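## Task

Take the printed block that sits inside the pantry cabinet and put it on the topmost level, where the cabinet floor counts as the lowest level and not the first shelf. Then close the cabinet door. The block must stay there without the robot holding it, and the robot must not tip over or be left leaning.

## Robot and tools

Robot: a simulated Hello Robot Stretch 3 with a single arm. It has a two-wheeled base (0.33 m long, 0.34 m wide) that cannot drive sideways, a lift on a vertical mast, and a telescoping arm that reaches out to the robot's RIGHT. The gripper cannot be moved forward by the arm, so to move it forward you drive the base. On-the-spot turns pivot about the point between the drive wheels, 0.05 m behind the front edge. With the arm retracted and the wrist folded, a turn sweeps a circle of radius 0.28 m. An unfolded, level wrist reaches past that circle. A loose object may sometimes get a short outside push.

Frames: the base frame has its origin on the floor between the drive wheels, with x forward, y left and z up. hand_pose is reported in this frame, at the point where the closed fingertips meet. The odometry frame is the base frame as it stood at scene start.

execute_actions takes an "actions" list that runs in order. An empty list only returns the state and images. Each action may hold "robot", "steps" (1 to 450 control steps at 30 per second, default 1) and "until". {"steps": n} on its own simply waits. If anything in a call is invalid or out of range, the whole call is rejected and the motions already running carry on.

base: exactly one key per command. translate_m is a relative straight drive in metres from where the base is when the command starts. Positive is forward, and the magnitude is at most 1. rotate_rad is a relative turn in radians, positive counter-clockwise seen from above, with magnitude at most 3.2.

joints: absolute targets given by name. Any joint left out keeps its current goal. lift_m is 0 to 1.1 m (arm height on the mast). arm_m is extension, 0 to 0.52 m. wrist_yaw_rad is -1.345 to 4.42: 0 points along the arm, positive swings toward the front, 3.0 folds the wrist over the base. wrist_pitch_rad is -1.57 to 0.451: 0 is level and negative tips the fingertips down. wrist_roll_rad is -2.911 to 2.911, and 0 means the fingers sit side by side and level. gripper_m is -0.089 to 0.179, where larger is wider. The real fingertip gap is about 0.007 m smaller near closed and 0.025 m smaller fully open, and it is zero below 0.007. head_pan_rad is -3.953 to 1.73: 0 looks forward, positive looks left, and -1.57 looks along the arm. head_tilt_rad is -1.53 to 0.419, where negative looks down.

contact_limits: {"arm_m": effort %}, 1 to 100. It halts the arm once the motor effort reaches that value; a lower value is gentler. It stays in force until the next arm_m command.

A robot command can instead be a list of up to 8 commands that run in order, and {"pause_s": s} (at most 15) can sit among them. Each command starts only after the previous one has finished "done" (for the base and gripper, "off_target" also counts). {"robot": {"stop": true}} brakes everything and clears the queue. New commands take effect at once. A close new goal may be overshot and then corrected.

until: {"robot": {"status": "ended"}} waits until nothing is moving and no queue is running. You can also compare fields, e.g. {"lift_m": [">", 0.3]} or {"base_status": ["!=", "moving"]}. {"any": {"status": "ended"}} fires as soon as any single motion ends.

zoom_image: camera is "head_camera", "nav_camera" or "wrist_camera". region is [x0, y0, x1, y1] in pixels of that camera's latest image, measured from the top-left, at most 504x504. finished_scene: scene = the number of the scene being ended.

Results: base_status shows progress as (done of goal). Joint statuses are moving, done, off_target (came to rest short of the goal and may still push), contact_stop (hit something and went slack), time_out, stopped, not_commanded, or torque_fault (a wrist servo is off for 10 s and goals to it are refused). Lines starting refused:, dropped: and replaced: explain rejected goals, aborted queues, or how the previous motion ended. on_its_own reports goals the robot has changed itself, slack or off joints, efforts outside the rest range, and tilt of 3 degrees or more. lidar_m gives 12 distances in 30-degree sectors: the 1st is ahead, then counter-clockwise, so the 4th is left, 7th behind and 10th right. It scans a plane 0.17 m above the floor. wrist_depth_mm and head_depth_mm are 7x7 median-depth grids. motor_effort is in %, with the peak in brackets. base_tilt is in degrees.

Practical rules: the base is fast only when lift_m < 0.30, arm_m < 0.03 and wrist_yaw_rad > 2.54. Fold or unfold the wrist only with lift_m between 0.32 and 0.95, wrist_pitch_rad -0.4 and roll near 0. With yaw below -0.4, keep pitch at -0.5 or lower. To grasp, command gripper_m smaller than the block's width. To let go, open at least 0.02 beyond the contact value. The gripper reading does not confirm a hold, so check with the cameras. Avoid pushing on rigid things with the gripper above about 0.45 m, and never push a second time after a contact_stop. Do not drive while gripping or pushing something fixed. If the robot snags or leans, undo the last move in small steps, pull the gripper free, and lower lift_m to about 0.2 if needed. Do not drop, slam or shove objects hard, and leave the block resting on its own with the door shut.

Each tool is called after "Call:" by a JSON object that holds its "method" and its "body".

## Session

Call:
{"method": "execute_actions", "body": {"actions": []}}

Scene clock: 0.00 s.
robot.base_odometry: x=+0.000 y=+0.000 heading=+0.000 (m, m, rad; robot's odometry frame)
robot.turned_by_wheels: +0.000 (rad since the last result)
robot.turned_by_imu: +0.000 (rad since the last result)
robot.base_tilt: forward=-0.9 right=+0.8 (deg)
robot.lidar_m: 2.58 1.93 1.93 2.93 2.58 2.26 1.40 1.25 1.25 1.48 2.19 2.20
robot.head_depth_mm: 2115 2475 2469 2477 2456 2479 2325 / 2111 2706 2713 2740 2678 2721 2311 / 2133 2941 3010 2999 2984 2955 2302 / 1854 3197 3269 3308 3357 3188 2282 / 2146 3037 3115 3124 3172 3172 2272 / 2166 2811 2866 2886 2897 2941 2231 / 2175 2618 2637 2669 2694 2697 2255
robot.base_status: not_commanded
robot.joint_positions: lift_m=+0.413 arm_m=+0.000 wrist_yaw_rad=+3.097 wrist_pitch_rad=-0.367 wrist_roll_rad=-0.016 gripper_m=+0.037 head_pan_rad=-0.009 head_tilt_rad=+0.014
robot.joint_goals: lift_m=+0.413 arm_m=+0.000 wrist_yaw_rad=+3.097 wrist_pitch_rad=-0.367 wrist_roll_rad=-0.016 gripper_m=+0.037 head_pan_rad=-0.009 head_tilt_rad=+0.014
robot.joint_status: lift_m=not_commanded arm_m=not_commanded wrist_yaw_rad=not_commanded wrist_pitch_rad=not_commanded wrist_roll_rad=not_commanded gripper_m=not_commanded head_pan_rad=not_commanded head_tilt_rad=not_commanded
robot.measured_speeds: translate_m=+0.000 rotate_rad=+0.000 lift_m=+0.000 arm_m=+0.000 wrist_yaw_rad=+0.000 wrist_pitch_rad=+0.000 wrist_roll_rad=+0.000 head_pan_rad=+0.000 head_tilt_rad=+0.000
robot: refusals=0 queue=idle queue_left=0
robot.motor_effort: left_wheel=+0 right_wheel=+0 lift_m=+35 arm_m=+0 wrist_yaw_rad=+0 wrist_pitch_rad=+5 wrist_roll_rad=+0 gripper_m=+0 head_pan_rad=+0 head_tilt_rad=+2 (%)
robot.hand_pose: x=-0.0110 y=+0.0857 z=+0.4373 quat_wxyz=(+0.144, +0.692, +0.115, +0.698) (m; robot's base frame)
robot.wrist_depth_mm: - - - - - - - / - - - - - - - / - - - - - - - / - - - - - - - / 899 900 - 930 968 945 989 / 738 734 - 752 756 766 804 / 618 636 - 640 618 654 667
pictures: head_camera (sideways: a quarter turn clockwise sets it upright), nav_camera (sideways: a quarter turn counterclockwise sets it upright), wrist_camera
camera_calibration (this result's frames):
head_camera: T_world_to_cam=[[-0.0144862, -0.0308555, -0.999419, 1.32236], [-0.0206133, 0.999321, -0.0305537, 0.0454295], [0.999683, 0.0201587, -0.0151124, -0.0310488], [0, 0, 0, 1]] pos_world=[0.0511313, -0.00397069, 1.32251]
nav_camera: T_world_to_cam=[[0.0327947, -0.0493854, 0.998241, -1.25791], [0.0101881, -0.99871, -0.0497433, 0.111912], [0.99941, 0.0118015, -0.0322492, -0.00584433], [0, 0, 0, 1]] pos_world=[0.0459533, 0.0497147, 1.26107]
wrist_camera: T_world_to_cam=[[0.995707, -0.072579, 0.0574465, -0.0203077], [0.0163135, -0.473309, -0.880745, 0.46862], [0.0911136, 0.877901, -0.470093, 0.294843], [0, 0, 0, 1]] pos_world=[-0.0142885, -0.0385153, 0.552505]
Images, in order (width x height): head_camera 896x504, nav_camera 672x504, wrist_camera 644x364.

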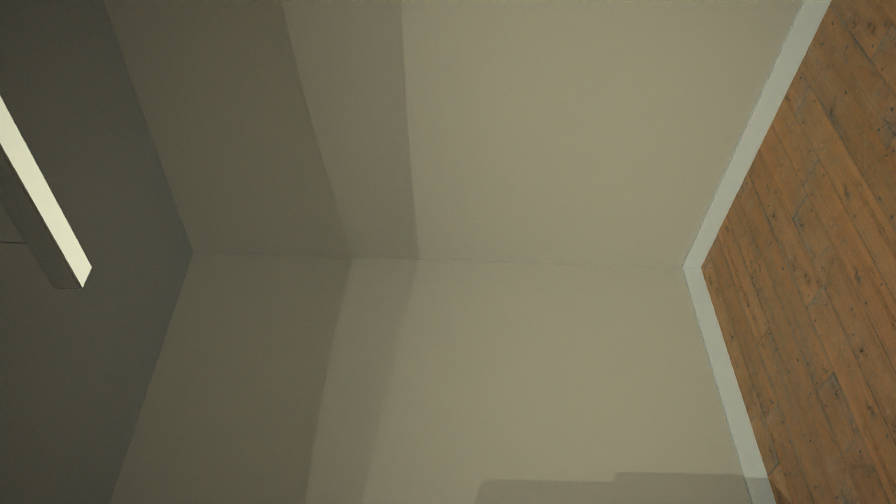

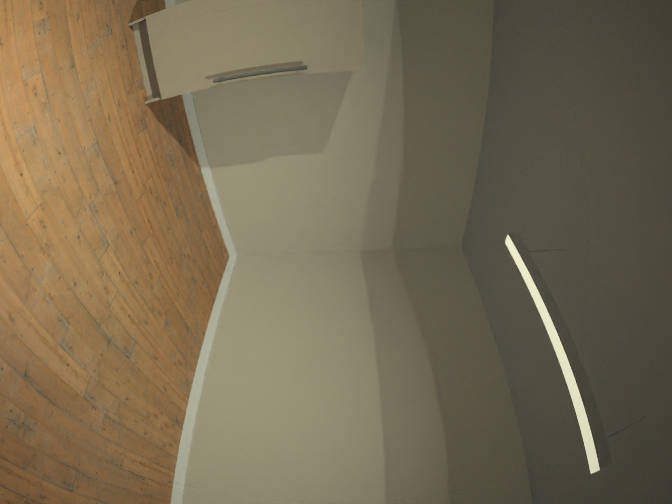

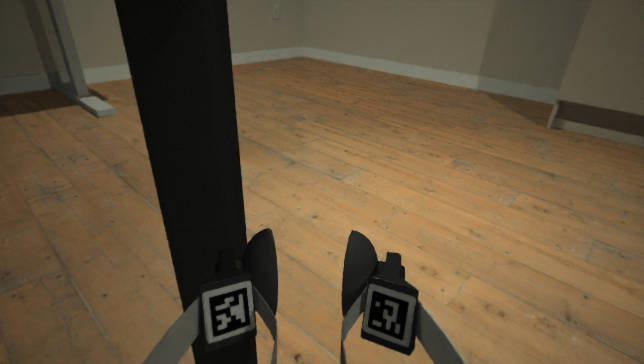

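Call:
{"method": "execute_actions", "body": {"actions": [{"robot":{"joints":{"head_pan_rad":0.7,"head_tilt_rad":-0.25}},"steps":200,"until":{"robot":{"status":"ended"}}}]}}

Scene clock: 3.97 s.
robot.base_odometry: x=+0.000 y=+0.000 heading=+0.000 (m, m, rad; robot's odometry frame)
robot.turned_by_wheels: +0.000 (rad since the last result)
robot.turned_by_imu: +0.000 (rad since the last result)
robot.base_tilt: forward=-0.9 right=+0.8 (deg)
robot.lidar_m: 2.58 1.93 1.93 2.95 2.58 2.27 1.40 1.25 1.26 1.47 2.20 2.21
robot.head_depth_mm: 2242 2382 2506 2705 2774 2099 1626 / 2258 2382 2519 2666 2780 2072 1619 / 2243 2310 1899 2014 2133 2068 1619 / 2260 2316 1899 1993 2137 2065 1615 / 2230 2327 1873 1988 2102 2094 1612 / 2230 2330 2505 2628 2726 2060 1612 / 2258 2342 2493 2643 2716 2046 1608
robot.base_status: not_commanded
robot.joint_positions: lift_m=+0.413 arm_m=+0.000 wrist_yaw_rad=+3.097 wrist_pitch_rad=-0.367 wrist_roll_rad=-0.016 gripper_m=+0.037 head_pan_rad=+0.693 head_tilt_rad=-0.246
robot.joint_goals: lift_m=+0.413 arm_m=+0.000 wrist_yaw_rad=+3.097 wrist_pitch_rad=-0.367 wrist_roll_rad=-0.016 gripper_m=+0.037 head_pan_rad=+0.700 head_tilt_rad=-0.250
robot.joint_status: lift_m=not_commanded arm_m=not_commanded wrist_yaw_rad=not_commanded wrist_pitch_rad=not_commanded wrist_roll_rad=not_commanded gripper_m=not_commanded head_pan_rad=done head_tilt_rad=done
robot.measured_speeds: translate_m=+0.000 rotate_rad=+0.000 lift_m=+0.000 arm_m=+0.000 wrist_yaw_rad=+0.000 wrist_pitch_rad=+0.000 wrist_roll_rad=+0.000 head_pan_rad=+0.000 head_tilt_rad=+0.000
robot: refusals=0 queue=done queue_left=0
robot.motor_effort: left_wheel=+1(0) right_wheel=+0(0) lift_m=+36(36) arm_m=+0(1) wrist_yaw_rad=+1(1) wrist_pitch_rad=+5(5) wrist_roll_rad=+0(0) gripper_m=+0(0) head_pan_rad=+4(45) head_tilt_rad=-2(24) (%)
robot.hand_pose: x=-0.0110 y=+0.0857 z=+0.4373 quat_wxyz=(+0.144, +0.692, +0.115, +0.698) (m; robot's base frame)
robot.wrist_depth_mm: - - - - - - - / - - - - - - - / - - - - - - - / - - - - - - - / 900 890 - 942 929 956 976 / 720 756 - 762 772 776 779 / 621 637 - 642 630 648 665
pictures: head_camera (sideways: a quarter turn clockwise sets it upright), nav_camera (sideways: a quarter turn counterclockwise sets it upright), wrist_camera
camera_calibration (this result's frames):
head_camera: T_world_to_cam=[[-0.188678, -0.196864, -0.962105, 1.27451], [-0.665985, 0.745642, -0.0219658, 0.0381768], [0.72171, 0.636603, -0.271795, 0.30477], [0, 0, 0, 1]] pos_world=[0.0459412, 0.0284211, 1.30988]
nav_camera: T_world_to_cam=[[0.253724, 0.146785, 0.956074, -1.20403], [0.641998, -0.764876, -0.0529432, 0.112207], [0.723507, 0.627231, -0.288303, 0.329138], [0, 0, 0, 1]] pos_world=[-0.00468037, 0.0561119, 1.25197]
wrist_camera: T_world_to_cam=[[0.995707, -0.072579, 0.0574465, -0.0203077], [0.0163135, -0.473309, -0.880745, 0.46862], [0.0911136, 0.877901, -0.470093, 0.294843], [0, 0, 0, 1]] pos_world=[-0.0142885, -0.0385153, 0.552505]
Images, in order (width x height): head_camera 896x504, nav_camera 672x504, wrist_camera 644x364.

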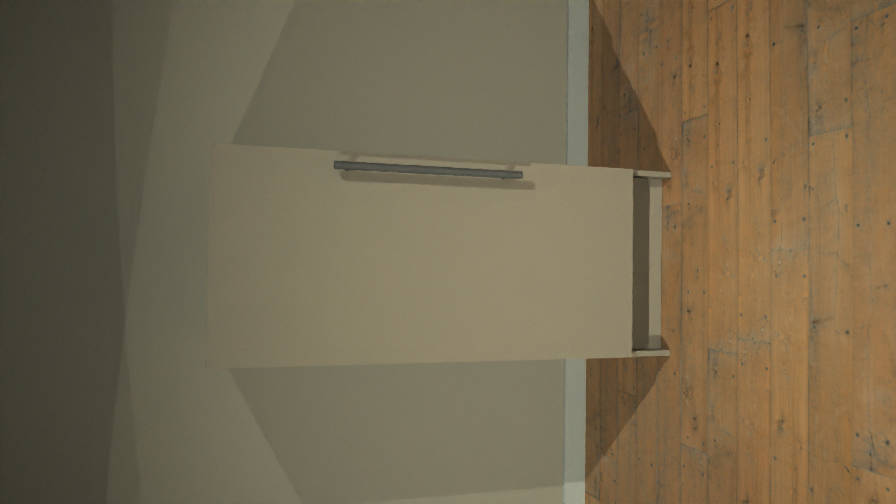

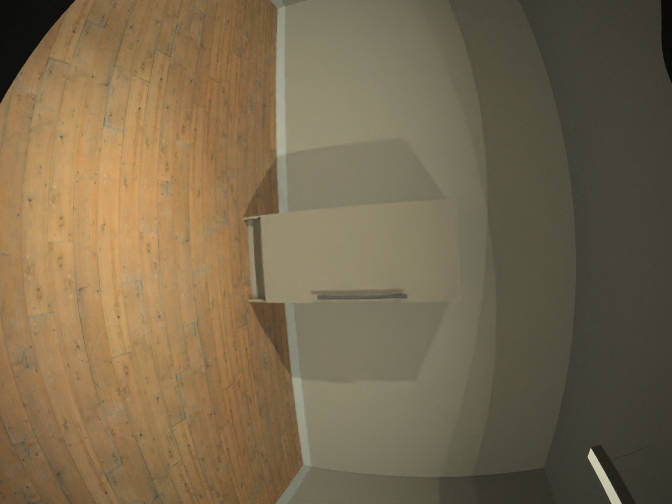

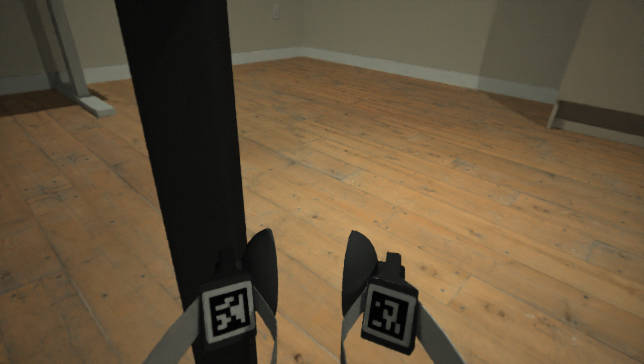

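Call:
{"method": "execute_actions", "body": {"actions": [{"robot":[{"base":{"rotate_rad":0.466},"joints":{"lift_m":0.28}},{"base":{"translate_m":1.0}},{"base":{"translate_m":0.136}},{"base":{"rotate_rad":1.88}},{"joints":{"lift_m":0.75,"wrist_pitch_rad":-0.4,"wrist_roll_rad":0}},{"joints":{"wrist_yaw_rad":0,"gripper_m":0.12,"head_pan_rad":-1.57,"head_tilt_rad":-0.5}},{"joints":{"wrist_pitch_rad":0,"arm_m":0.3}}],"steps":450,"until":{"robot":{"status":"ended"}}},{"steps":450,"until":{"robot":{"status":"ended"}}}]}}

Scene clock: 35.47 s.
robot.base_odometry: x=+1.015 y=+0.510 heading=+2.346 (m, m, rad; robot's odometry frame)
robot.turned_by_wheels: +2.346 (rad since the last result)
robot.turned_by_imu: +2.335 (rad since the last result)
robot.base_tilt: forward=-0.9 right=+0.8 (deg)
robot.lidar_m: 2.53 2.54 2.43 2.33 2.41 1.94 1.87 1.93 1.50 0.84 0.87 2.02
robot.head_depth_mm: 1217 1321 1444 1608 1773 - - / 1214 1333 1458 1622 - 1501 1334 / 1221 1339 1469 1635 - 1498 1332 / 698 762 816 910 1034 1228 1323 / 702 766 842 939 1059 1211 1324 / 705 769 851 948 1069 1230 1319 / 707 771 855 951 1074 1230 1317
robot.base_status: done (rotate_rad +1.8799 of +1.8800)
robot.joint_positions: lift_m=+0.750 arm_m=+0.300 wrist_yaw_rad=+0.001 wrist_pitch_rad=-0.022 wrist_roll_rad=-0.006 gripper_m=+0.120 head_pan_rad=-1.563 head_tilt_rad=-0.494
robot.joint_goals: lift_m=+0.750 arm_m=+0.300 wrist_yaw_rad=+0.000 wrist_pitch_rad=+0.000 wrist_roll_rad=+0.000 gripper_m=+0.120 head_pan_rad=-1.570 head_tilt_rad=-0.500
robot.joint_status: lift_m=done arm_m=done wrist_yaw_rad=done wrist_pitch_rad=done wrist_roll_rad=done gripper_m=done head_pan_rad=done head_tilt_rad=done
robot.measured_speeds: translate_m=+0.000 rotate_rad=+0.000 lift_m=+0.000 arm_m=+0.000 wrist_yaw_rad=+0.000 wrist_pitch_rad=+0.000 wrist_roll_rad=+0.000 head_pan_rad=+0.000 head_tilt_rad=+0.000
robot: refusals=0 queue=done queue_left=0
robot.motor_effort: left_wheel=-1(10) right_wheel=+2(12) lift_m=+40(43) arm_m=+3(3) wrist_yaw_rad=+0(2) wrist_pitch_rad=+9(9) wrist_roll_rad=+3(5) gripper_m=+0(80) head_pan_rad=-4(45) head_tilt_rad=-3(22) (%)
robot.hand_pose: x=-0.0211 y=-0.7003 z=+0.8589 quat_wxyz=(+0.709, +0.008, -0.705, -0.007) (m; robot's base frame)
robot.wrist_depth_mm: 272 274 277 838 870 896 903 / 278 278 281 868 914 896 918 / 285 285 287 904 907 927 947 / 290 293 295 903 940 943 967 / 296 298 303 953 940 979 992 / 304 - 310 965 971 978 - / 309 - 319 983 990 - -
pictures: head_camera (sideways: a quarter turn clockwise sets it upright), nav_camera (sideways: a quarter turn counterclockwise sets it upright), wrist_camera
camera_calibration (this result's frames):
head_camera: T_world_to_cam=[[-0.0348265, 0.497938, -0.866513, 1.14882], [0.998759, 0.0482342, -0.012424, 0.015594], [0.0356091, -0.86587, -0.499, 0.604627], [0, 0, 0, 1]] pos_world=[0.00290458, -0.0492671, 1.29737]
nav_camera: T_world_to_cam=[[-0.0451246, -0.514598, 0.856243, -1.07194], [-0.998611, -0.0000878925, -0.0526803, 0.121855], [0.0271845, -0.857431, -0.51388, 0.626932], [0, 0, 0, 1]] pos_world=[0.0562723, -0.0140569, 1.24643]
wrist_camera: T_world_to_cam=[[-0.998418, 0.0446336, 0.0342008, -0.0315594], [-0.0273277, 0.146412, -0.988846, 0.994013], [-0.0491432, -0.988216, -0.144961, -0.405025], [0, 0, 0, 1]] pos_world=[-0.0242496, -0.54438, 0.925292]
Images, in order (width x height): head_camera 896x504, nav_camera 672x504, wrist_camera 644x364.

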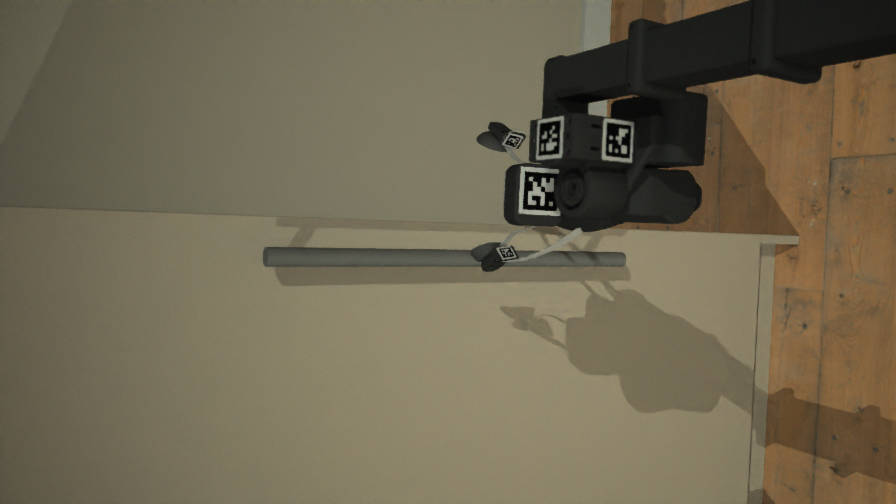

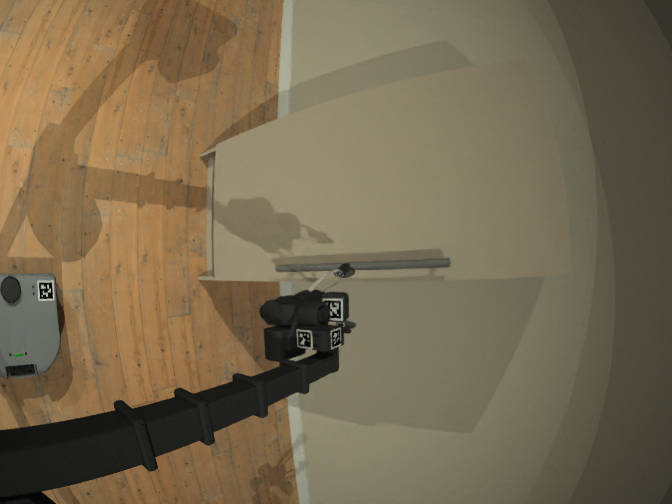

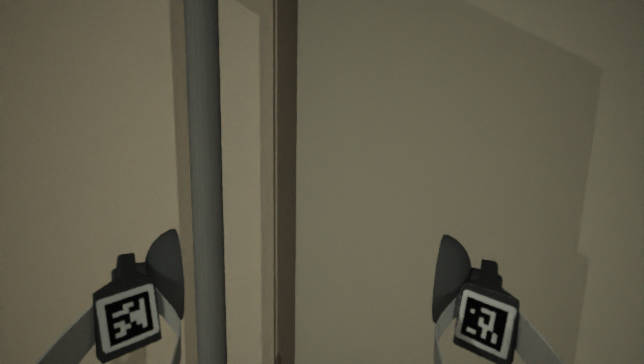

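Call:
{"method": "execute_actions", "body": {"actions": [{"robot":[{"base":{"translate_m":0.076},"joints":{"arm_m":0.42}},{"joints":{"gripper_m":-0.05}},{"joints":{"arm_m":0.22},"base":{"translate_m":0.04}},{"joints":{"arm_m":0.06},"base":{"translate_m":0.11}},{"joints":{"gripper_m":0.04}}],"steps":450,"until":{"robot":{"status":"ended"}}},{"steps":450,"until":{"robot":{"status":"ended"}}},{"robot":[{"joints":{"arm_m":0.0,"wrist_yaw_rad":0,"gripper_m":0.0}},{"base":{"translate_m":-0.25}},{"joints":{"arm_m":0.35}},{"base":{"translate_m":0.2},"joints":{"arm_m":0.3}}],"steps":450,"until":{"robot":{"status":"ended"}}},{"steps":450,"until":{"robot":{"status":"ended"}}}]}}

Scene clock: 64.80 s.
robot.base_odometry: x=+0.892 y=+0.636 heading=+2.346 (m, m, rad; robot's odometry frame)
robot.turned_by_wheels: +0.000 (rad since the last result)
robot.turned_by_imu: -0.036 (rad since the last result)
robot.base_tilt: forward=-0.9 right=+0.8 (deg)
robot.lidar_m: 2.73 2.37 2.44 2.34 2.40 2.15 2.05 2.10 1.51 0.37 0.37 1.95
robot.head_depth_mm: 1217 1338 1471 1617 1790 - - / 842 839 1037 1587 1744 1501 1325 / 1201 1230 1218 1177 - 1334 1324 / 1209 1314 1249 1387 1237 1391 1321 / 1200 1319 1241 1387 1236 1375 1261 / 1185 315 345 385 440 533 628 / 307 347 414 464 441 971 1286
robot.base_status: done (translate_m +0.2000 of +0.2000)
robot.joint_positions: lift_m=+0.750 arm_m=+0.300 wrist_yaw_rad=-0.002 wrist_pitch_rad=-0.022 wrist_roll_rad=-0.005 gripper_m=+0.000 head_pan_rad=-1.563 head_tilt_rad=-0.494
robot.joint_goals: lift_m=+0.750 arm_m=+0.300 wrist_yaw_rad=+0.000 wrist_pitch_rad=+0.000 wrist_roll_rad=+0.000 gripper_m=+0.000 head_pan_rad=-1.570 head_tilt_rad=-0.500
robot.joint_status: lift_m=done arm_m=done wrist_yaw_rad=done wrist_pitch_rad=done wrist_roll_rad=done gripper_m=done head_pan_rad=done head_tilt_rad=done
robot.measured_speeds: translate_m=+0.000 rotate_rad=+0.000 lift_m=+0.000 arm_m=+0.000 wrist_yaw_rad=+0.000 wrist_pitch_rad=+0.000 wrist_roll_rad=+0.000 head_pan_rad=+0.000 head_tilt_rad=+0.000
robot: refusals=0 queue=done queue_left=0
robot.motor_effort: left_wheel=+1(24) right_wheel=-1(38) lift_m=+41(40) arm_m=-1(4) wrist_yaw_rad=+3(54) wrist_pitch_rad=+9(10) wrist_roll_rad=+3(3) gripper_m=-2(99) head_pan_rad=-4(4) head_tilt_rad=-3(3) (%)
robot.hand_pose: x=-0.0220 y=-0.7008 z=+0.8589 quat_wxyz=(+0.709, +0.007, -0.705, -0.009) (m; robot's base frame)
robot.wrist_depth_mm: 644 790 794 730 368 884 916 / 645 807 834 861 417 928 935 / 643 823 852 847 415 953 944 / 360 372 381 389 366 957 978 / 651 882 896 886 413 991 - / 651 859 890 - 482 - - / 609 645 627 624 - - -
pictures: head_camera (sideways: a quarter turn clockwise sets it upright), nav_camera (sideways: a quarter turn counterclockwise sets it upright), wrist_camera
camera_calibration (this result's frames):
head_camera: T_world_to_cam=[[-0.0348135, 0.498578, -0.866146, 1.14834], [0.99876, 0.0482075, -0.0123942, 0.0155551], [0.0355752, -0.865503, -0.499638, 0.605457], [0, 0, 0, 1]] pos_world=[0.00290279, -0.0492636, 1.29734]
nav_camera: T_world_to_cam=[[-0.0451382, -0.515227, 0.855864, -1.07145], [-0.998612, -0.000013247, -0.0526747, 0.121848], [0.0271508, -0.857054, -0.514512, 0.627754], [0, 0, 0, 1]] pos_world=[0.0562715, -0.0140178, 1.24642]
wrist_camera: T_world_to_cam=[[-0.998272, 0.0479717, 0.0339263, -0.0298083], [-0.0265635, 0.146551, -0.988846, 0.994178], [-0.0524086, -0.988039, -0.145023, -0.405514], [0, 0, 0, 1]] pos_world=[-0.0246003, -0.544931, 0.925292]
Images, in order (width x height): head_camera 896x504, nav_camera 672x504, wrist_camera 644x364.

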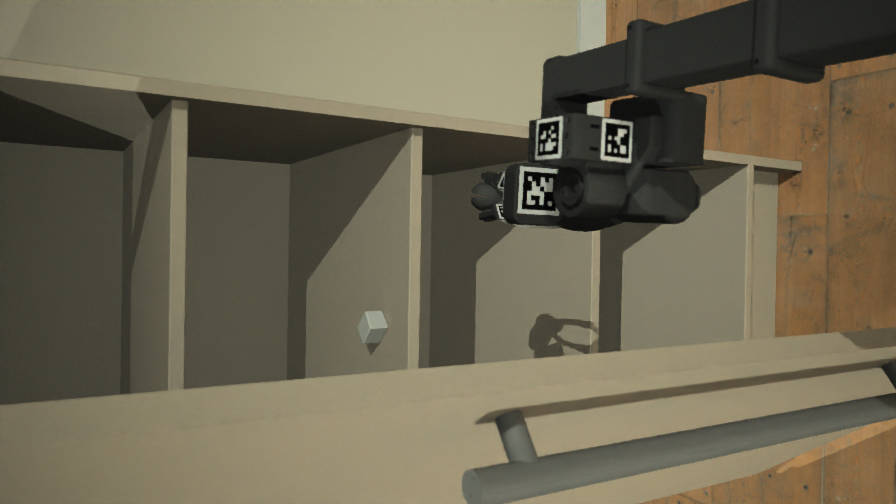

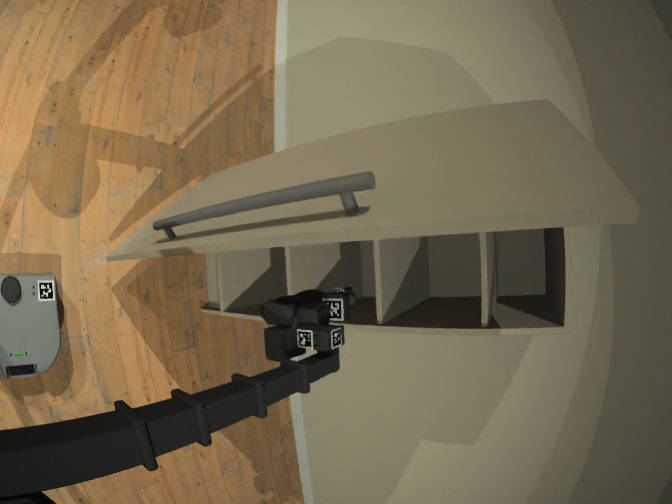

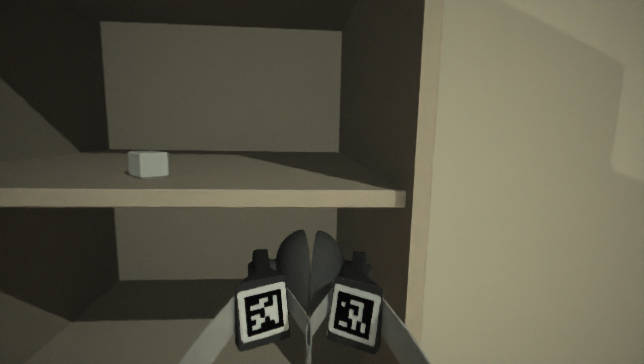

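Call:
{"method": "execute_actions", "body": {"actions": [{"robot":[{"base":{"rotate_rad":0.5},"joints":{"arm_m":0.1,"gripper_m":0.12,"lift_m":0.8}},{"base":{"translate_m":-0.4}},{"base":{"rotate_rad":-0.9}},{"base":{"translate_m":0.4}},{"base":{"rotate_rad":0.44}}],"steps":450,"until":{"robot":{"status":"ended"}}},{"steps":450,"until":{"robot":{"status":"ended"}}}]}}

Scene clock: 89.20 s.
robot.base_odometry: x=+1.128 y=+0.892 heading=+2.386 (m, m, rad; robot's odometry frame)
robot.turned_by_wheels: +0.040 (rad since the last result)
robot.turned_by_imu: +0.024 (rad since the last result)
robot.base_tilt: forward=-0.9 right=+0.8 (deg)
robot.lidar_m: 0.43 2.48 2.77 2.69 2.77 2.13 2.05 1.57 0.53 0.51 0.53 0.44
robot.head_depth_mm: 601 549 573 570 653 1498 - / 873 673 913 809 700 856 - / 893 668 1060 852 684 - - / 897 664 1063 851 722 927 1098 / 899 661 1067 848 721 926 1096 / 900 658 1075 849 720 923 1112 / 906 654 1057 841 719 925 1095
robot.base_status: done (rotate_rad +0.4399 of +0.4400)
robot.joint_positions: lift_m=+0.800 arm_m=+0.100 wrist_yaw_rad=-0.001 wrist_pitch_rad=-0.017 wrist_roll_rad=-0.005 gripper_m=+0.120 head_pan_rad=-1.563 head_tilt_rad=-0.496
robot.joint_goals: lift_m=+0.800 arm_m=+0.100 wrist_yaw_rad=+0.000 wrist_pitch_rad=+0.000 wrist_roll_rad=+0.000 gripper_m=+0.120 head_pan_rad=-1.570 head_tilt_rad=-0.500
robot.joint_status: lift_m=done arm_m=done wrist_yaw_rad=done wrist_pitch_rad=done wrist_roll_rad=done gripper_m=done head_pan_rad=done head_tilt_rad=done
robot.measured_speeds: translate_m=+0.000 rotate_rad=+0.000 lift_m=+0.000 arm_m=+0.000 wrist_yaw_rad=+0.000 wrist_pitch_rad=+0.000 wrist_roll_rad=+0.000 head_pan_rad=+0.000 head_tilt_rad=+0.000
robot: refusals=0 queue=done queue_left=0
robot.motor_effort: left_wheel=-1(14) right_wheel=+2(35) lift_m=+40(44) arm_m=-3(6) wrist_yaw_rad=+1(15) wrist_pitch_rad=+7(9) wrist_roll_rad=+3(3) gripper_m=+0(85) head_pan_rad=-3(4) head_tilt_rad=-3(3) (%)
robot.hand_pose: x=-0.0218 y=-0.5011 z=+0.9102 quat_wxyz=(+0.709, +0.006, -0.705, -0.007) (m; robot's base frame)
robot.wrist_depth_mm: 567 622 615 603 408 217 174 / 594 689 695 708 402 219 172 / 584 711 711 721 400 216 772 / 571 702 729 740 395 217 794 / 359 402 369 375 349 215 822 / 243 - 248 249 252 191 840 / 196 - 200 203 204 - 842
pictures: head_camera (sideways: a quarter turn clockwise sets it upright), nav_camera (sideways: a quarter turn counterclockwise sets it upright), wrist_camera
camera_calibration (this result's frames):
head_camera: T_world_to_cam=[[-0.0347313, 0.50011, -0.865265, 1.1472], [0.998769, 0.0480417, -0.0123228, 0.015462], [0.0354061, -0.864629, -0.501163, 0.607442], [0, 0, 0, 1]] pos_world=[0.00289348, -0.0492549, 1.29725]
nav_camera: T_world_to_cam=[[-0.0452236, -0.516726, 0.854956, -1.07026], [-0.998612, 0.000267028, -0.0526611, 0.12183], [0.0269831, -0.856151, -0.516021, 0.629719], [0, 0, 0, 1]] pos_world=[0.0562681, -0.0139295, 1.24639]
wrist_camera: T_world_to_cam=[[-0.998322, 0.0472227, 0.0335056, -0.0408865], [-0.0265165, 0.141551, -0.989576, 1.01379], [-0.0514732, -0.988804, -0.140061, -0.205621], [0, 0, 0, 1]] pos_world=[-0.0245198, -0.34489, 0.975789]
Images, in order (width x height): head_camera 896x504, nav_camera 672x504, wrist_camera 644x364.

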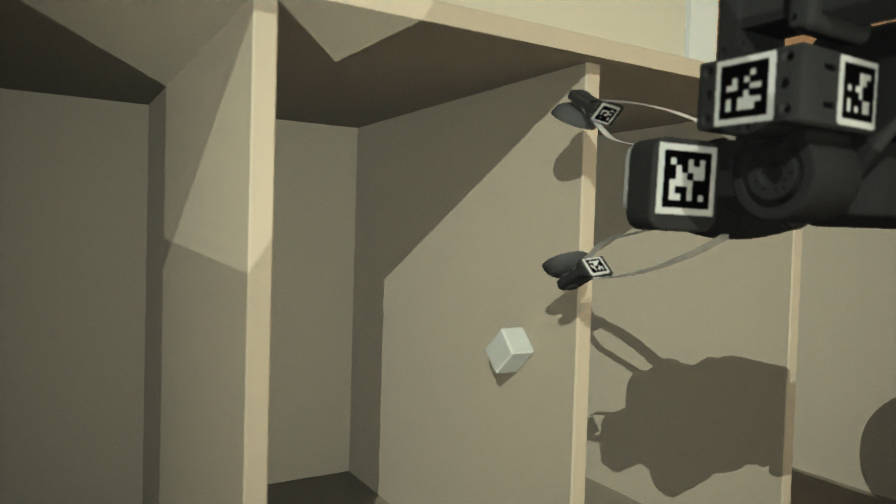

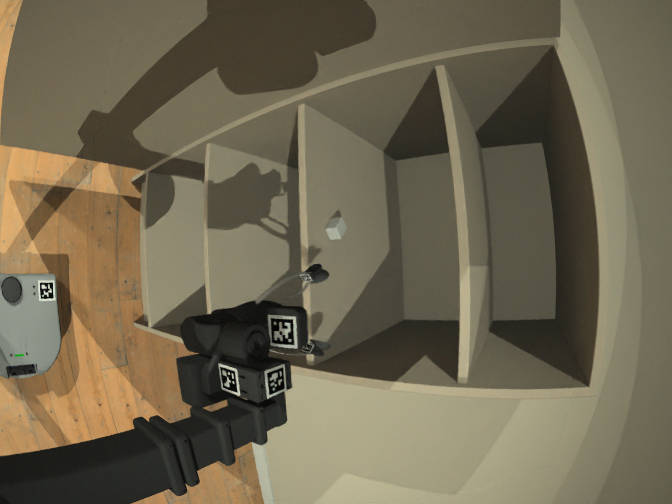

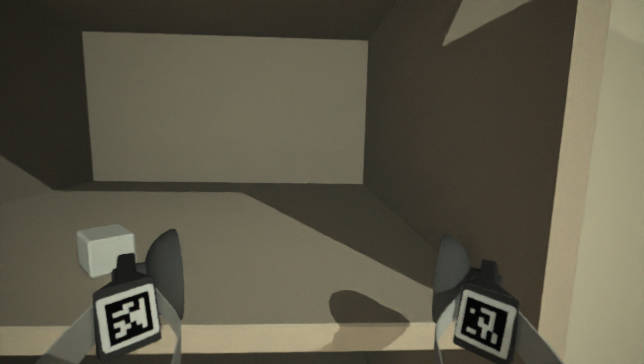

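Call:
{"method": "execute_actions", "body": {"actions": [{"robot":[{"base":{"translate_m":0.18},"joints":{"lift_m":0.79}},{"joints":{"arm_m":0.24}}],"steps":450,"until":{"robot":{"status":"ended"}}}]}}

Scene clock: 99.27 s.
robot.base_odometry: x=+0.997 y=+1.015 heading=+2.386 (m, m, rad; robot's odometry frame)
robot.turned_by_wheels: +0.000 (rad since the last result)
robot.turned_by_imu: +0.000 (rad since the last result)
robot.base_tilt: forward=-0.9 right=+0.8 (deg)
robot.lidar_m: 0.25 0.26 2.78 2.68 2.78 2.32 2.22 1.56 0.53 0.51 0.34 0.25
robot.head_depth_mm: 881 677 1045 859 699 - 1081 / 889 672 1050 860 - - 1092 / 890 667 1056 854 - 878 1099 / 893 663 1058 853 696 927 1095 / 897 659 1064 852 721 926 1092 / 830 655 863 812 720 876 877 / 588 562 603 617 626 664 681
robot.base_status: done (translate_m +0.1800 of +0.1800)
robot.joint_positions: lift_m=+0.790 arm_m=+0.240 wrist_yaw_rad=-0.001 wrist_pitch_rad=-0.017 wrist_roll_rad=-0.005 gripper_m=+0.120 head_pan_rad=-1.563 head_tilt_rad=-0.496
robot.joint_goals: lift_m=+0.790 arm_m=+0.240 wrist_yaw_rad=+0.000 wrist_pitch_rad=+0.000 wrist_roll_rad=+0.000 gripper_m=+0.120 head_pan_rad=-1.570 head_tilt_rad=-0.500
robot.joint_status: lift_m=done arm_m=done wrist_yaw_rad=done wrist_pitch_rad=done wrist_roll_rad=done gripper_m=done head_pan_rad=done head_tilt_rad=done
robot.measured_speeds: translate_m=+0.000 rotate_rad=+0.000 lift_m=+0.000 arm_m=+0.000 wrist_yaw_rad=+0.000 wrist_pitch_rad=+0.000 wrist_roll_rad=+0.000 head_pan_rad=+0.000 head_tilt_rad=+0.000
robot: refusals=0 queue=done queue_left=0
robot.motor_effort: left_wheel=-1(5) right_wheel=+1(8) lift_m=+30(43) arm_m=+3(8) wrist_yaw_rad=+3(2) wrist_pitch_rad=+7(7) wrist_roll_rad=+3(3) gripper_m=+0(0) head_pan_rad=-3(3) head_tilt_rad=-2(2) (%)
robot.hand_pose: x=-0.0217 y=-0.6404 z=+0.9006 quat_wxyz=(+0.709, +0.006, -0.705, -0.007) (m; robot's base frame)
robot.wrist_depth_mm: 346 518 541 555 556 520 361 / 351 518 563 555 577 530 359 / 353 519 564 578 588 528 358 / 354 482 575 581 594 517 358 / 319 362 338 342 349 357 328 / 220 - 224 226 229 242 235 / - - 170 135 136 - 174
pictures: head_camera (sideways: a quarter turn clockwise sets it upright), nav_camera (sideways: a quarter turn counterclockwise sets it upright), wrist_camera
camera_calibration (this result's frames):
head_camera: T_world_to_cam=[[-0.0347313, 0.50011, -0.865265, 1.1472], [0.998769, 0.0480417, -0.0123227, 0.015462], [0.0354061, -0.864628, -0.501163, 0.607442], [0, 0, 0, 1]] pos_world=[0.00289348, -0.0492549, 1.29725]
nav_camera: T_world_to_cam=[[-0.0452236, -0.516726, 0.854956, -1.07026], [-0.998612, 0.000267034, -0.0526611, 0.12183], [0.0269831, -0.856151, -0.516021, 0.629719], [0, 0, 0, 1]] pos_world=[0.0562681, -0.0139295, 1.24639]
wrist_camera: T_world_to_cam=[[-0.998328, 0.0470918, 0.0335055, -0.0340367], [-0.0265349, 0.141548, -0.989576, 1.024], [-0.0513436, -0.988811, -0.140061, -0.34471], [0, 0, 0, 1]] pos_world=[-0.0245068, -0.484194, 0.966183]
Images, in order (width x height): head_camera 896x504, nav_camera 672x504, wrist_camera 644x364.

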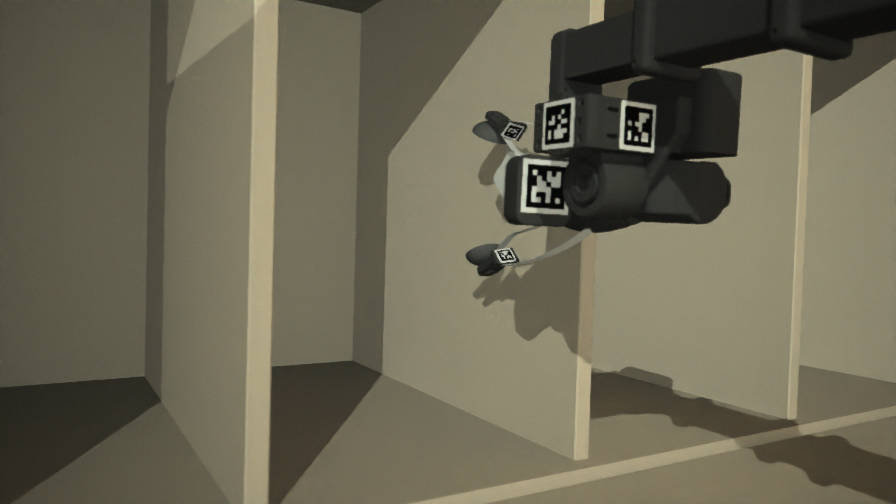

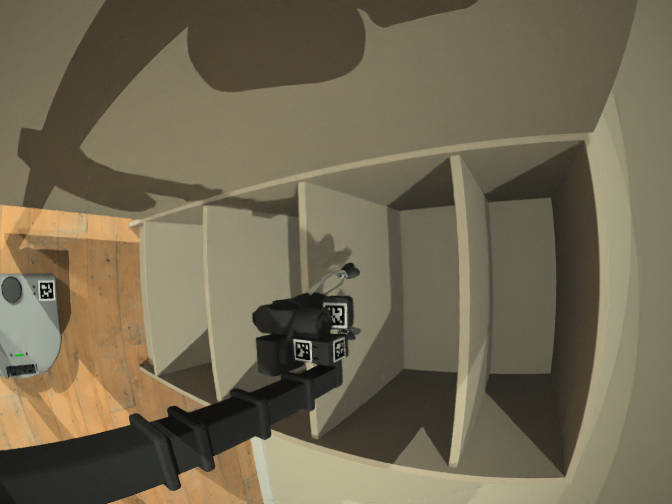

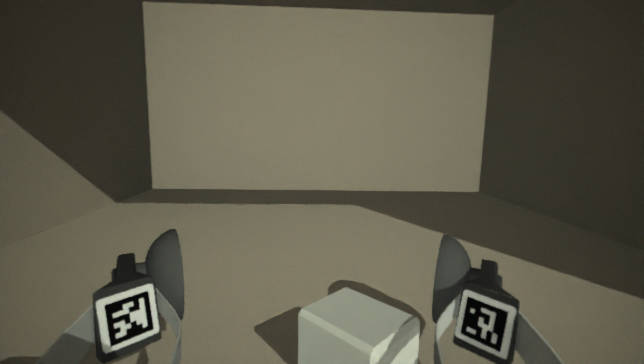

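Call:
{"method": "execute_actions", "body": {"actions": [{"robot":[{"base":{"translate_m":-0.02},"joints":{"arm_m":0.225,"lift_m":0.775}},{"joints":{"gripper_m":0.0}},{"joints":{"lift_m":0.83}},{"joints":{"arm_m":0.0}},{"joints":{"lift_m":1.1,"wrist_pitch_rad":0.25}}],"steps":450,"until":{"robot":{"status":"ended"}}}]}}

Scene clock: 114.10 s.
robot.base_odometry: x=+1.011 y=+1.002 heading=+2.386 (m, m, rad; robot's odometry frame)
robot.turned_by_wheels: +0.000 (rad since the last result)
robot.turned_by_imu: -0.001 (rad since the last result)
robot.base_tilt: forward=-0.9 right=+0.8 (deg)
robot.lidar_m: 0.27 0.28 2.78 2.68 2.78 2.30 2.21 1.57 0.53 0.51 0.37 0.27
robot.head_depth_mm: - - - - - 881 997 / - - - - - 880 1102 / - - - - - 904 1099 / 883 666 1060 855 696 928 1099 / 894 659 1064 852 719 927 1096 / 879 658 945 828 720 901 958 / 644 585 660 675 669 715 739
robot.base_status: done (translate_m -0.0200 of -0.0200)
robot.joint_positions: lift_m=+1.100 arm_m=+0.000 wrist_yaw_rad=-0.001 wrist_pitch_rad=+0.227 wrist_roll_rad=-0.005 gripper_m=+0.001 head_pan_rad=-1.563 head_tilt_rad=-0.496
robot.joint_goals: lift_m=+1.100 arm_m=+0.000 wrist_yaw_rad=+0.000 wrist_pitch_rad=+0.250 wrist_roll_rad=+0.000 gripper_m=+0.000 head_pan_rad=-1.570 head_tilt_rad=-0.500
robot.joint_status: lift_m=done arm_m=done wrist_yaw_rad=done wrist_pitch_rad=done wrist_roll_rad=done gripper_m=done head_pan_rad=done head_tilt_rad=done
robot.measured_speeds: translate_m=+0.000 rotate_rad=+0.000 lift_m=+0.000 arm_m=+0.000 wrist_yaw_rad=+0.000 wrist_pitch_rad=+0.000 wrist_roll_rad=+0.000 head_pan_rad=+0.000 head_tilt_rad=+0.000
robot: refusals=0 queue=done queue_left=0
robot.motor_effort: left_wheel=-1(7) right_wheel=+2(4) lift_m=+40(42) arm_m=-3(3) wrist_yaw_rad=+1(2) wrist_pitch_rad=+9(12) wrist_roll_rad=+3(3) gripper_m=-18(92) head_pan_rad=-3(4) head_tilt_rad=-2(3) (%)
robot.hand_pose: x=-0.0216 y=-0.4004 z=+1.2727 quat_wxyz=(+0.705, -0.080, -0.700, +0.079) (m; robot's base frame)
robot.wrist_depth_mm: 875 871 891 926 940 939 966 / 854 877 883 900 910 919 931 / 335 356 347 345 341 333 314 / 366 570 828 847 753 507 338 / 364 548 818 842 823 492 338 / 369 519 - 137 648 499 339 / 342 356 334 138 323 369 324
pictures: head_camera (sideways: a quarter turn clockwise sets it upright), nav_camera (sideways: a quarter turn counterclockwise sets it upright), wrist_camera
camera_calibration (this result's frames):
head_camera: T_world_to_cam=[[-0.0347313, 0.50011, -0.865265, 1.1472], [0.998769, 0.0480416, -0.0123228, 0.015462], [0.035406, -0.864628, -0.501163, 0.607442], [0, 0, 0, 1]] pos_world=[0.00289347, -0.0492549, 1.29725]
nav_camera: T_world_to_cam=[[-0.0452237, -0.516726, 0.854956, -1.07026], [-0.998612, 0.00026715, -0.0526611, 0.12183], [0.026983, -0.856151, -0.516021, 0.629719], [0, 0, 0, 1]] pos_world=[0.0562681, -0.0139295, 1.24639]
wrist_camera: T_world_to_cam=[[-0.998343, 0.0534054, 0.0214437, -0.0398226], [-0.0267876, -0.101447, -0.99448, 1.26725], [-0.0509352, -0.993406, 0.10271, -0.366068], [0, 0, 0, 1]] pos_world=[-0.0244558, -0.232968, 1.29871]
Images, in order (width x height): head_camera 896x504, nav_camera 672x504, wrist_camera 644x364.

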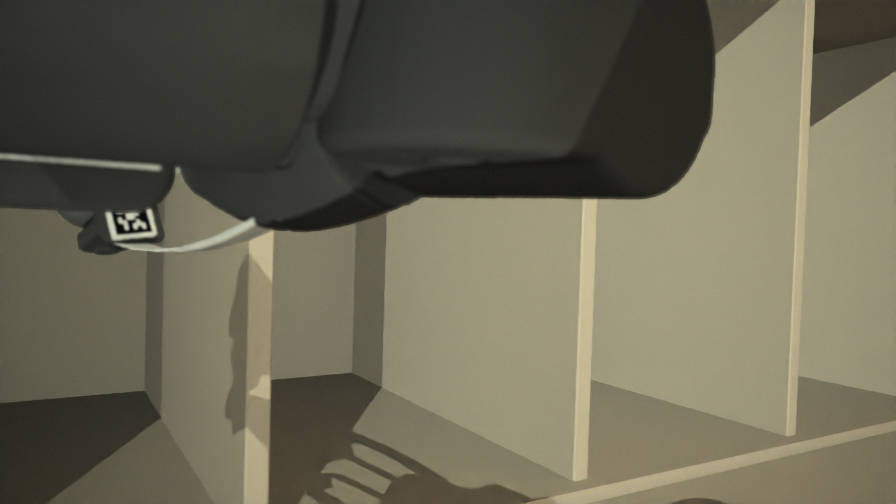

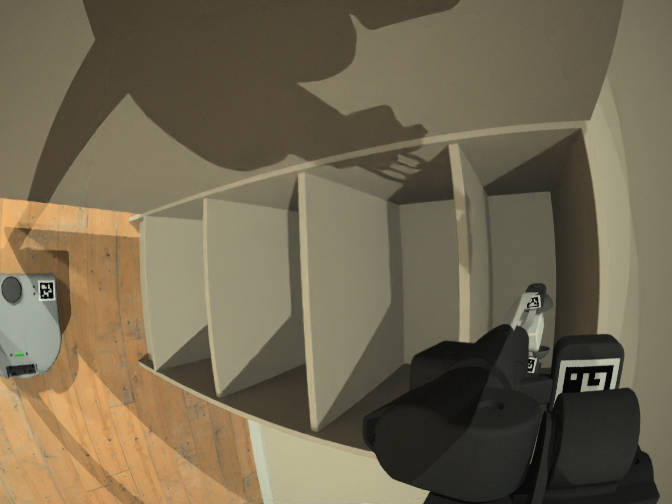

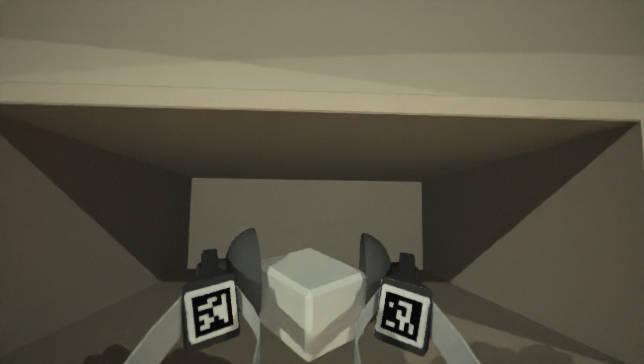

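Call:
{"method": "execute_actions", "body": {"actions": [{"robot":[{"joints":{"arm_m":0.22}},{"joints":{"wrist_pitch_rad":0.02}},{"joints":{"gripper_m":0.1}},{"joints":{"wrist_pitch_rad":0.2}},{"joints":{"arm_m":0.0}},{"base":{"translate_m":-0.6},"joints":{"lift_m":0.6,"wrist_pitch_rad":0,"gripper_m":0}},{"base":{"rotate_rad":0.5}},{"base":{"translate_m":0.95}}],"steps":450,"until":{"robot":{"status":"ended"}}},{"steps":450,"until":{"robot":{"status":"ended"}}},{"robot":[{"base":{"rotate_rad":-0.5}},{"base":{"translate_m":0.25}}],"steps":450,"until":{"robot":{"status":"ended"}}}]}}

Scene clock: 154.83 s.
robot.base_odometry: x=+0.347 y=+1.002 heading=+2.385 (m, m, rad; robot's odometry frame)
robot.turned_by_wheels: -0.001 (rad since the last result)
robot.turned_by_imu: -0.372 (rad since the last result)
robot.base_tilt: forward=-0.8 right=+0.8 (deg)
robot.lidar_m: 2.15 1.78 2.33 2.32 2.30 2.52 2.67 2.64 1.11 0.32 1.46 1.59
robot.head_depth_mm: 1123 1145 1177 1311 1485 1541 1323 / 1287 1348 1254 1457 1570 1504 1326 / - - 294 323 369 1428 1233 / 331 356 388 421 408 479 549 / 526 603 704 843 1059 1405 1289 / 1014 1232 1425 1606 1783 1577 1317 / 1205 1309 1424 1568 1740 1575 1322
robot.base_status: done (translate_m +0.2500 of +0.2500)
robot.joint_positions: lift_m=+0.600 arm_m=+0.000 wrist_yaw_rad=-0.170 wrist_pitch_rad=-0.017 wrist_roll_rad=-0.005 gripper_m=+0.000 head_pan_rad=-1.563 head_tilt_rad=-0.496
robot.joint_goals: lift_m=+0.600 arm_m=+0.000 wrist_yaw_rad=-0.154 wrist_pitch_rad=+0.000 wrist_roll_rad=+0.000 gripper_m=+0.000 head_pan_rad=-1.570 head_tilt_rad=-0.500
robot.joint_status: lift_m=done arm_m=done wrist_yaw_rad=done wrist_pitch_rad=done wrist_roll_rad=done gripper_m=done head_pan_rad=done head_tilt_rad=done
robot.measured_speeds: translate_m=+0.000 rotate_rad=+0.000 lift_m=+0.000 arm_m=+0.000 wrist_yaw_rad=+0.000 wrist_pitch_rad=+0.000 wrist_roll_rad=+0.000 head_pan_rad=+0.000 head_tilt_rad=+0.000
robot: refusals=0 queue=done queue_left=0
robot.on_its_own: wrist_yaw_rad is held at -0.154, not at your +0.000, by its stall guard, which is not easing now; wrist_yaw_rad is at rest, and its effort (+15) is outside its rest range (-12 to +12)
robot.motor_effort: left_wheel=-1(9) right_wheel=+7(25) lift_m=+31(39) arm_m=-2(7) wrist_yaw_rad=+15(68) wrist_pitch_rad=+7(11) wrist_roll_rad=+3(3) gripper_m=-4(79) head_pan_rad=-3(4) head_tilt_rad=-2(2) (%)
robot.hand_pose: x=-0.0646 y=-0.3973 z=+0.7105 quat_wxyz=(+0.706, -0.053, -0.703, -0.066) (m; robot's base frame)
robot.wrist_depth_mm: - 63 - - - - - / - 64 - - - - - / 964 65 - - - - - / 967 67 - - - - - / 995 68 880 - - - - / - 69 - - - - - / - 71 993 - - - -
pictures: head_camera (sideways: a quarter turn clockwise sets it upright), nav_camera (sideways: a quarter turn counterclockwise sets it upright), wrist_camera
camera_calibration (this result's frames):
head_camera: T_world_to_cam=[[-0.0347296, 0.50011, -0.865265, 1.1472], [0.998769, 0.0480383, -0.0123227, 0.015462], [0.0354031, -0.864629, -0.501163, 0.607442], [0, 0, 0, 1]] pos_world=[0.0028933, -0.0492549, 1.29725]
nav_camera: T_world_to_cam=[[-0.0452254, -0.516726, 0.854956, -1.07026], [-0.998612, 0.000270487, -0.0526611, 0.12183], [0.0269801, -0.856151, -0.516021, 0.629719], [0, 0, 0, 1]] pos_world=[0.0562681, -0.0139297, 1.24639]
wrist_camera: T_world_to_cam=[[-0.976311, 0.21376, 0.0335313, -0.0143109], [-0.00241908, 0.144176, -0.989549, 0.802941], [-0.21636, -0.966188, -0.140244, -0.134622], [0, 0, 0, 1]] pos_world=[-0.0411563, -0.242776, 0.77615]
Images, in order (width x height): head_camera 896x504, nav_camera 672x504, wrist_camera 644x364.

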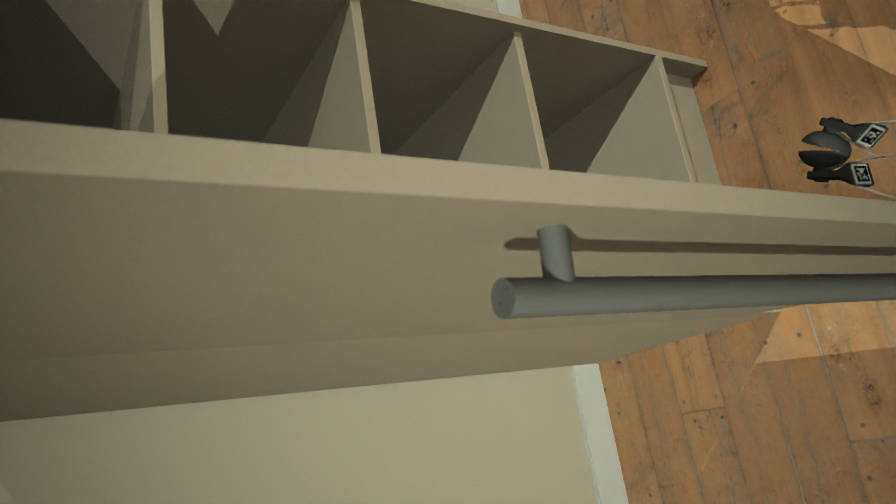

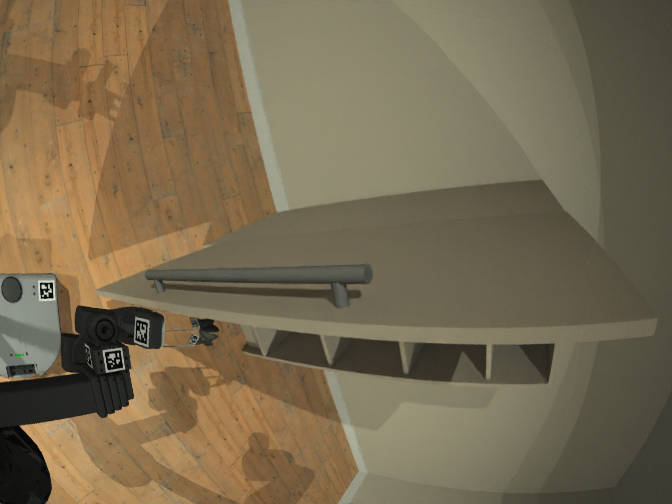

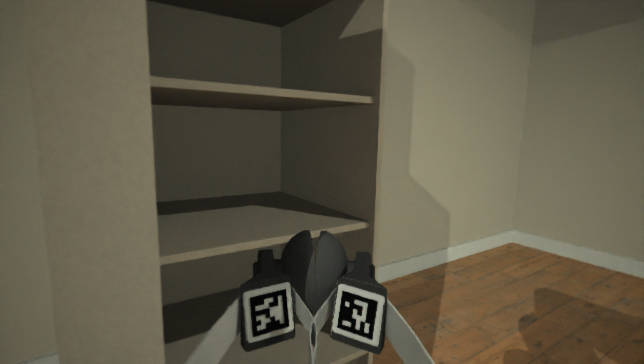

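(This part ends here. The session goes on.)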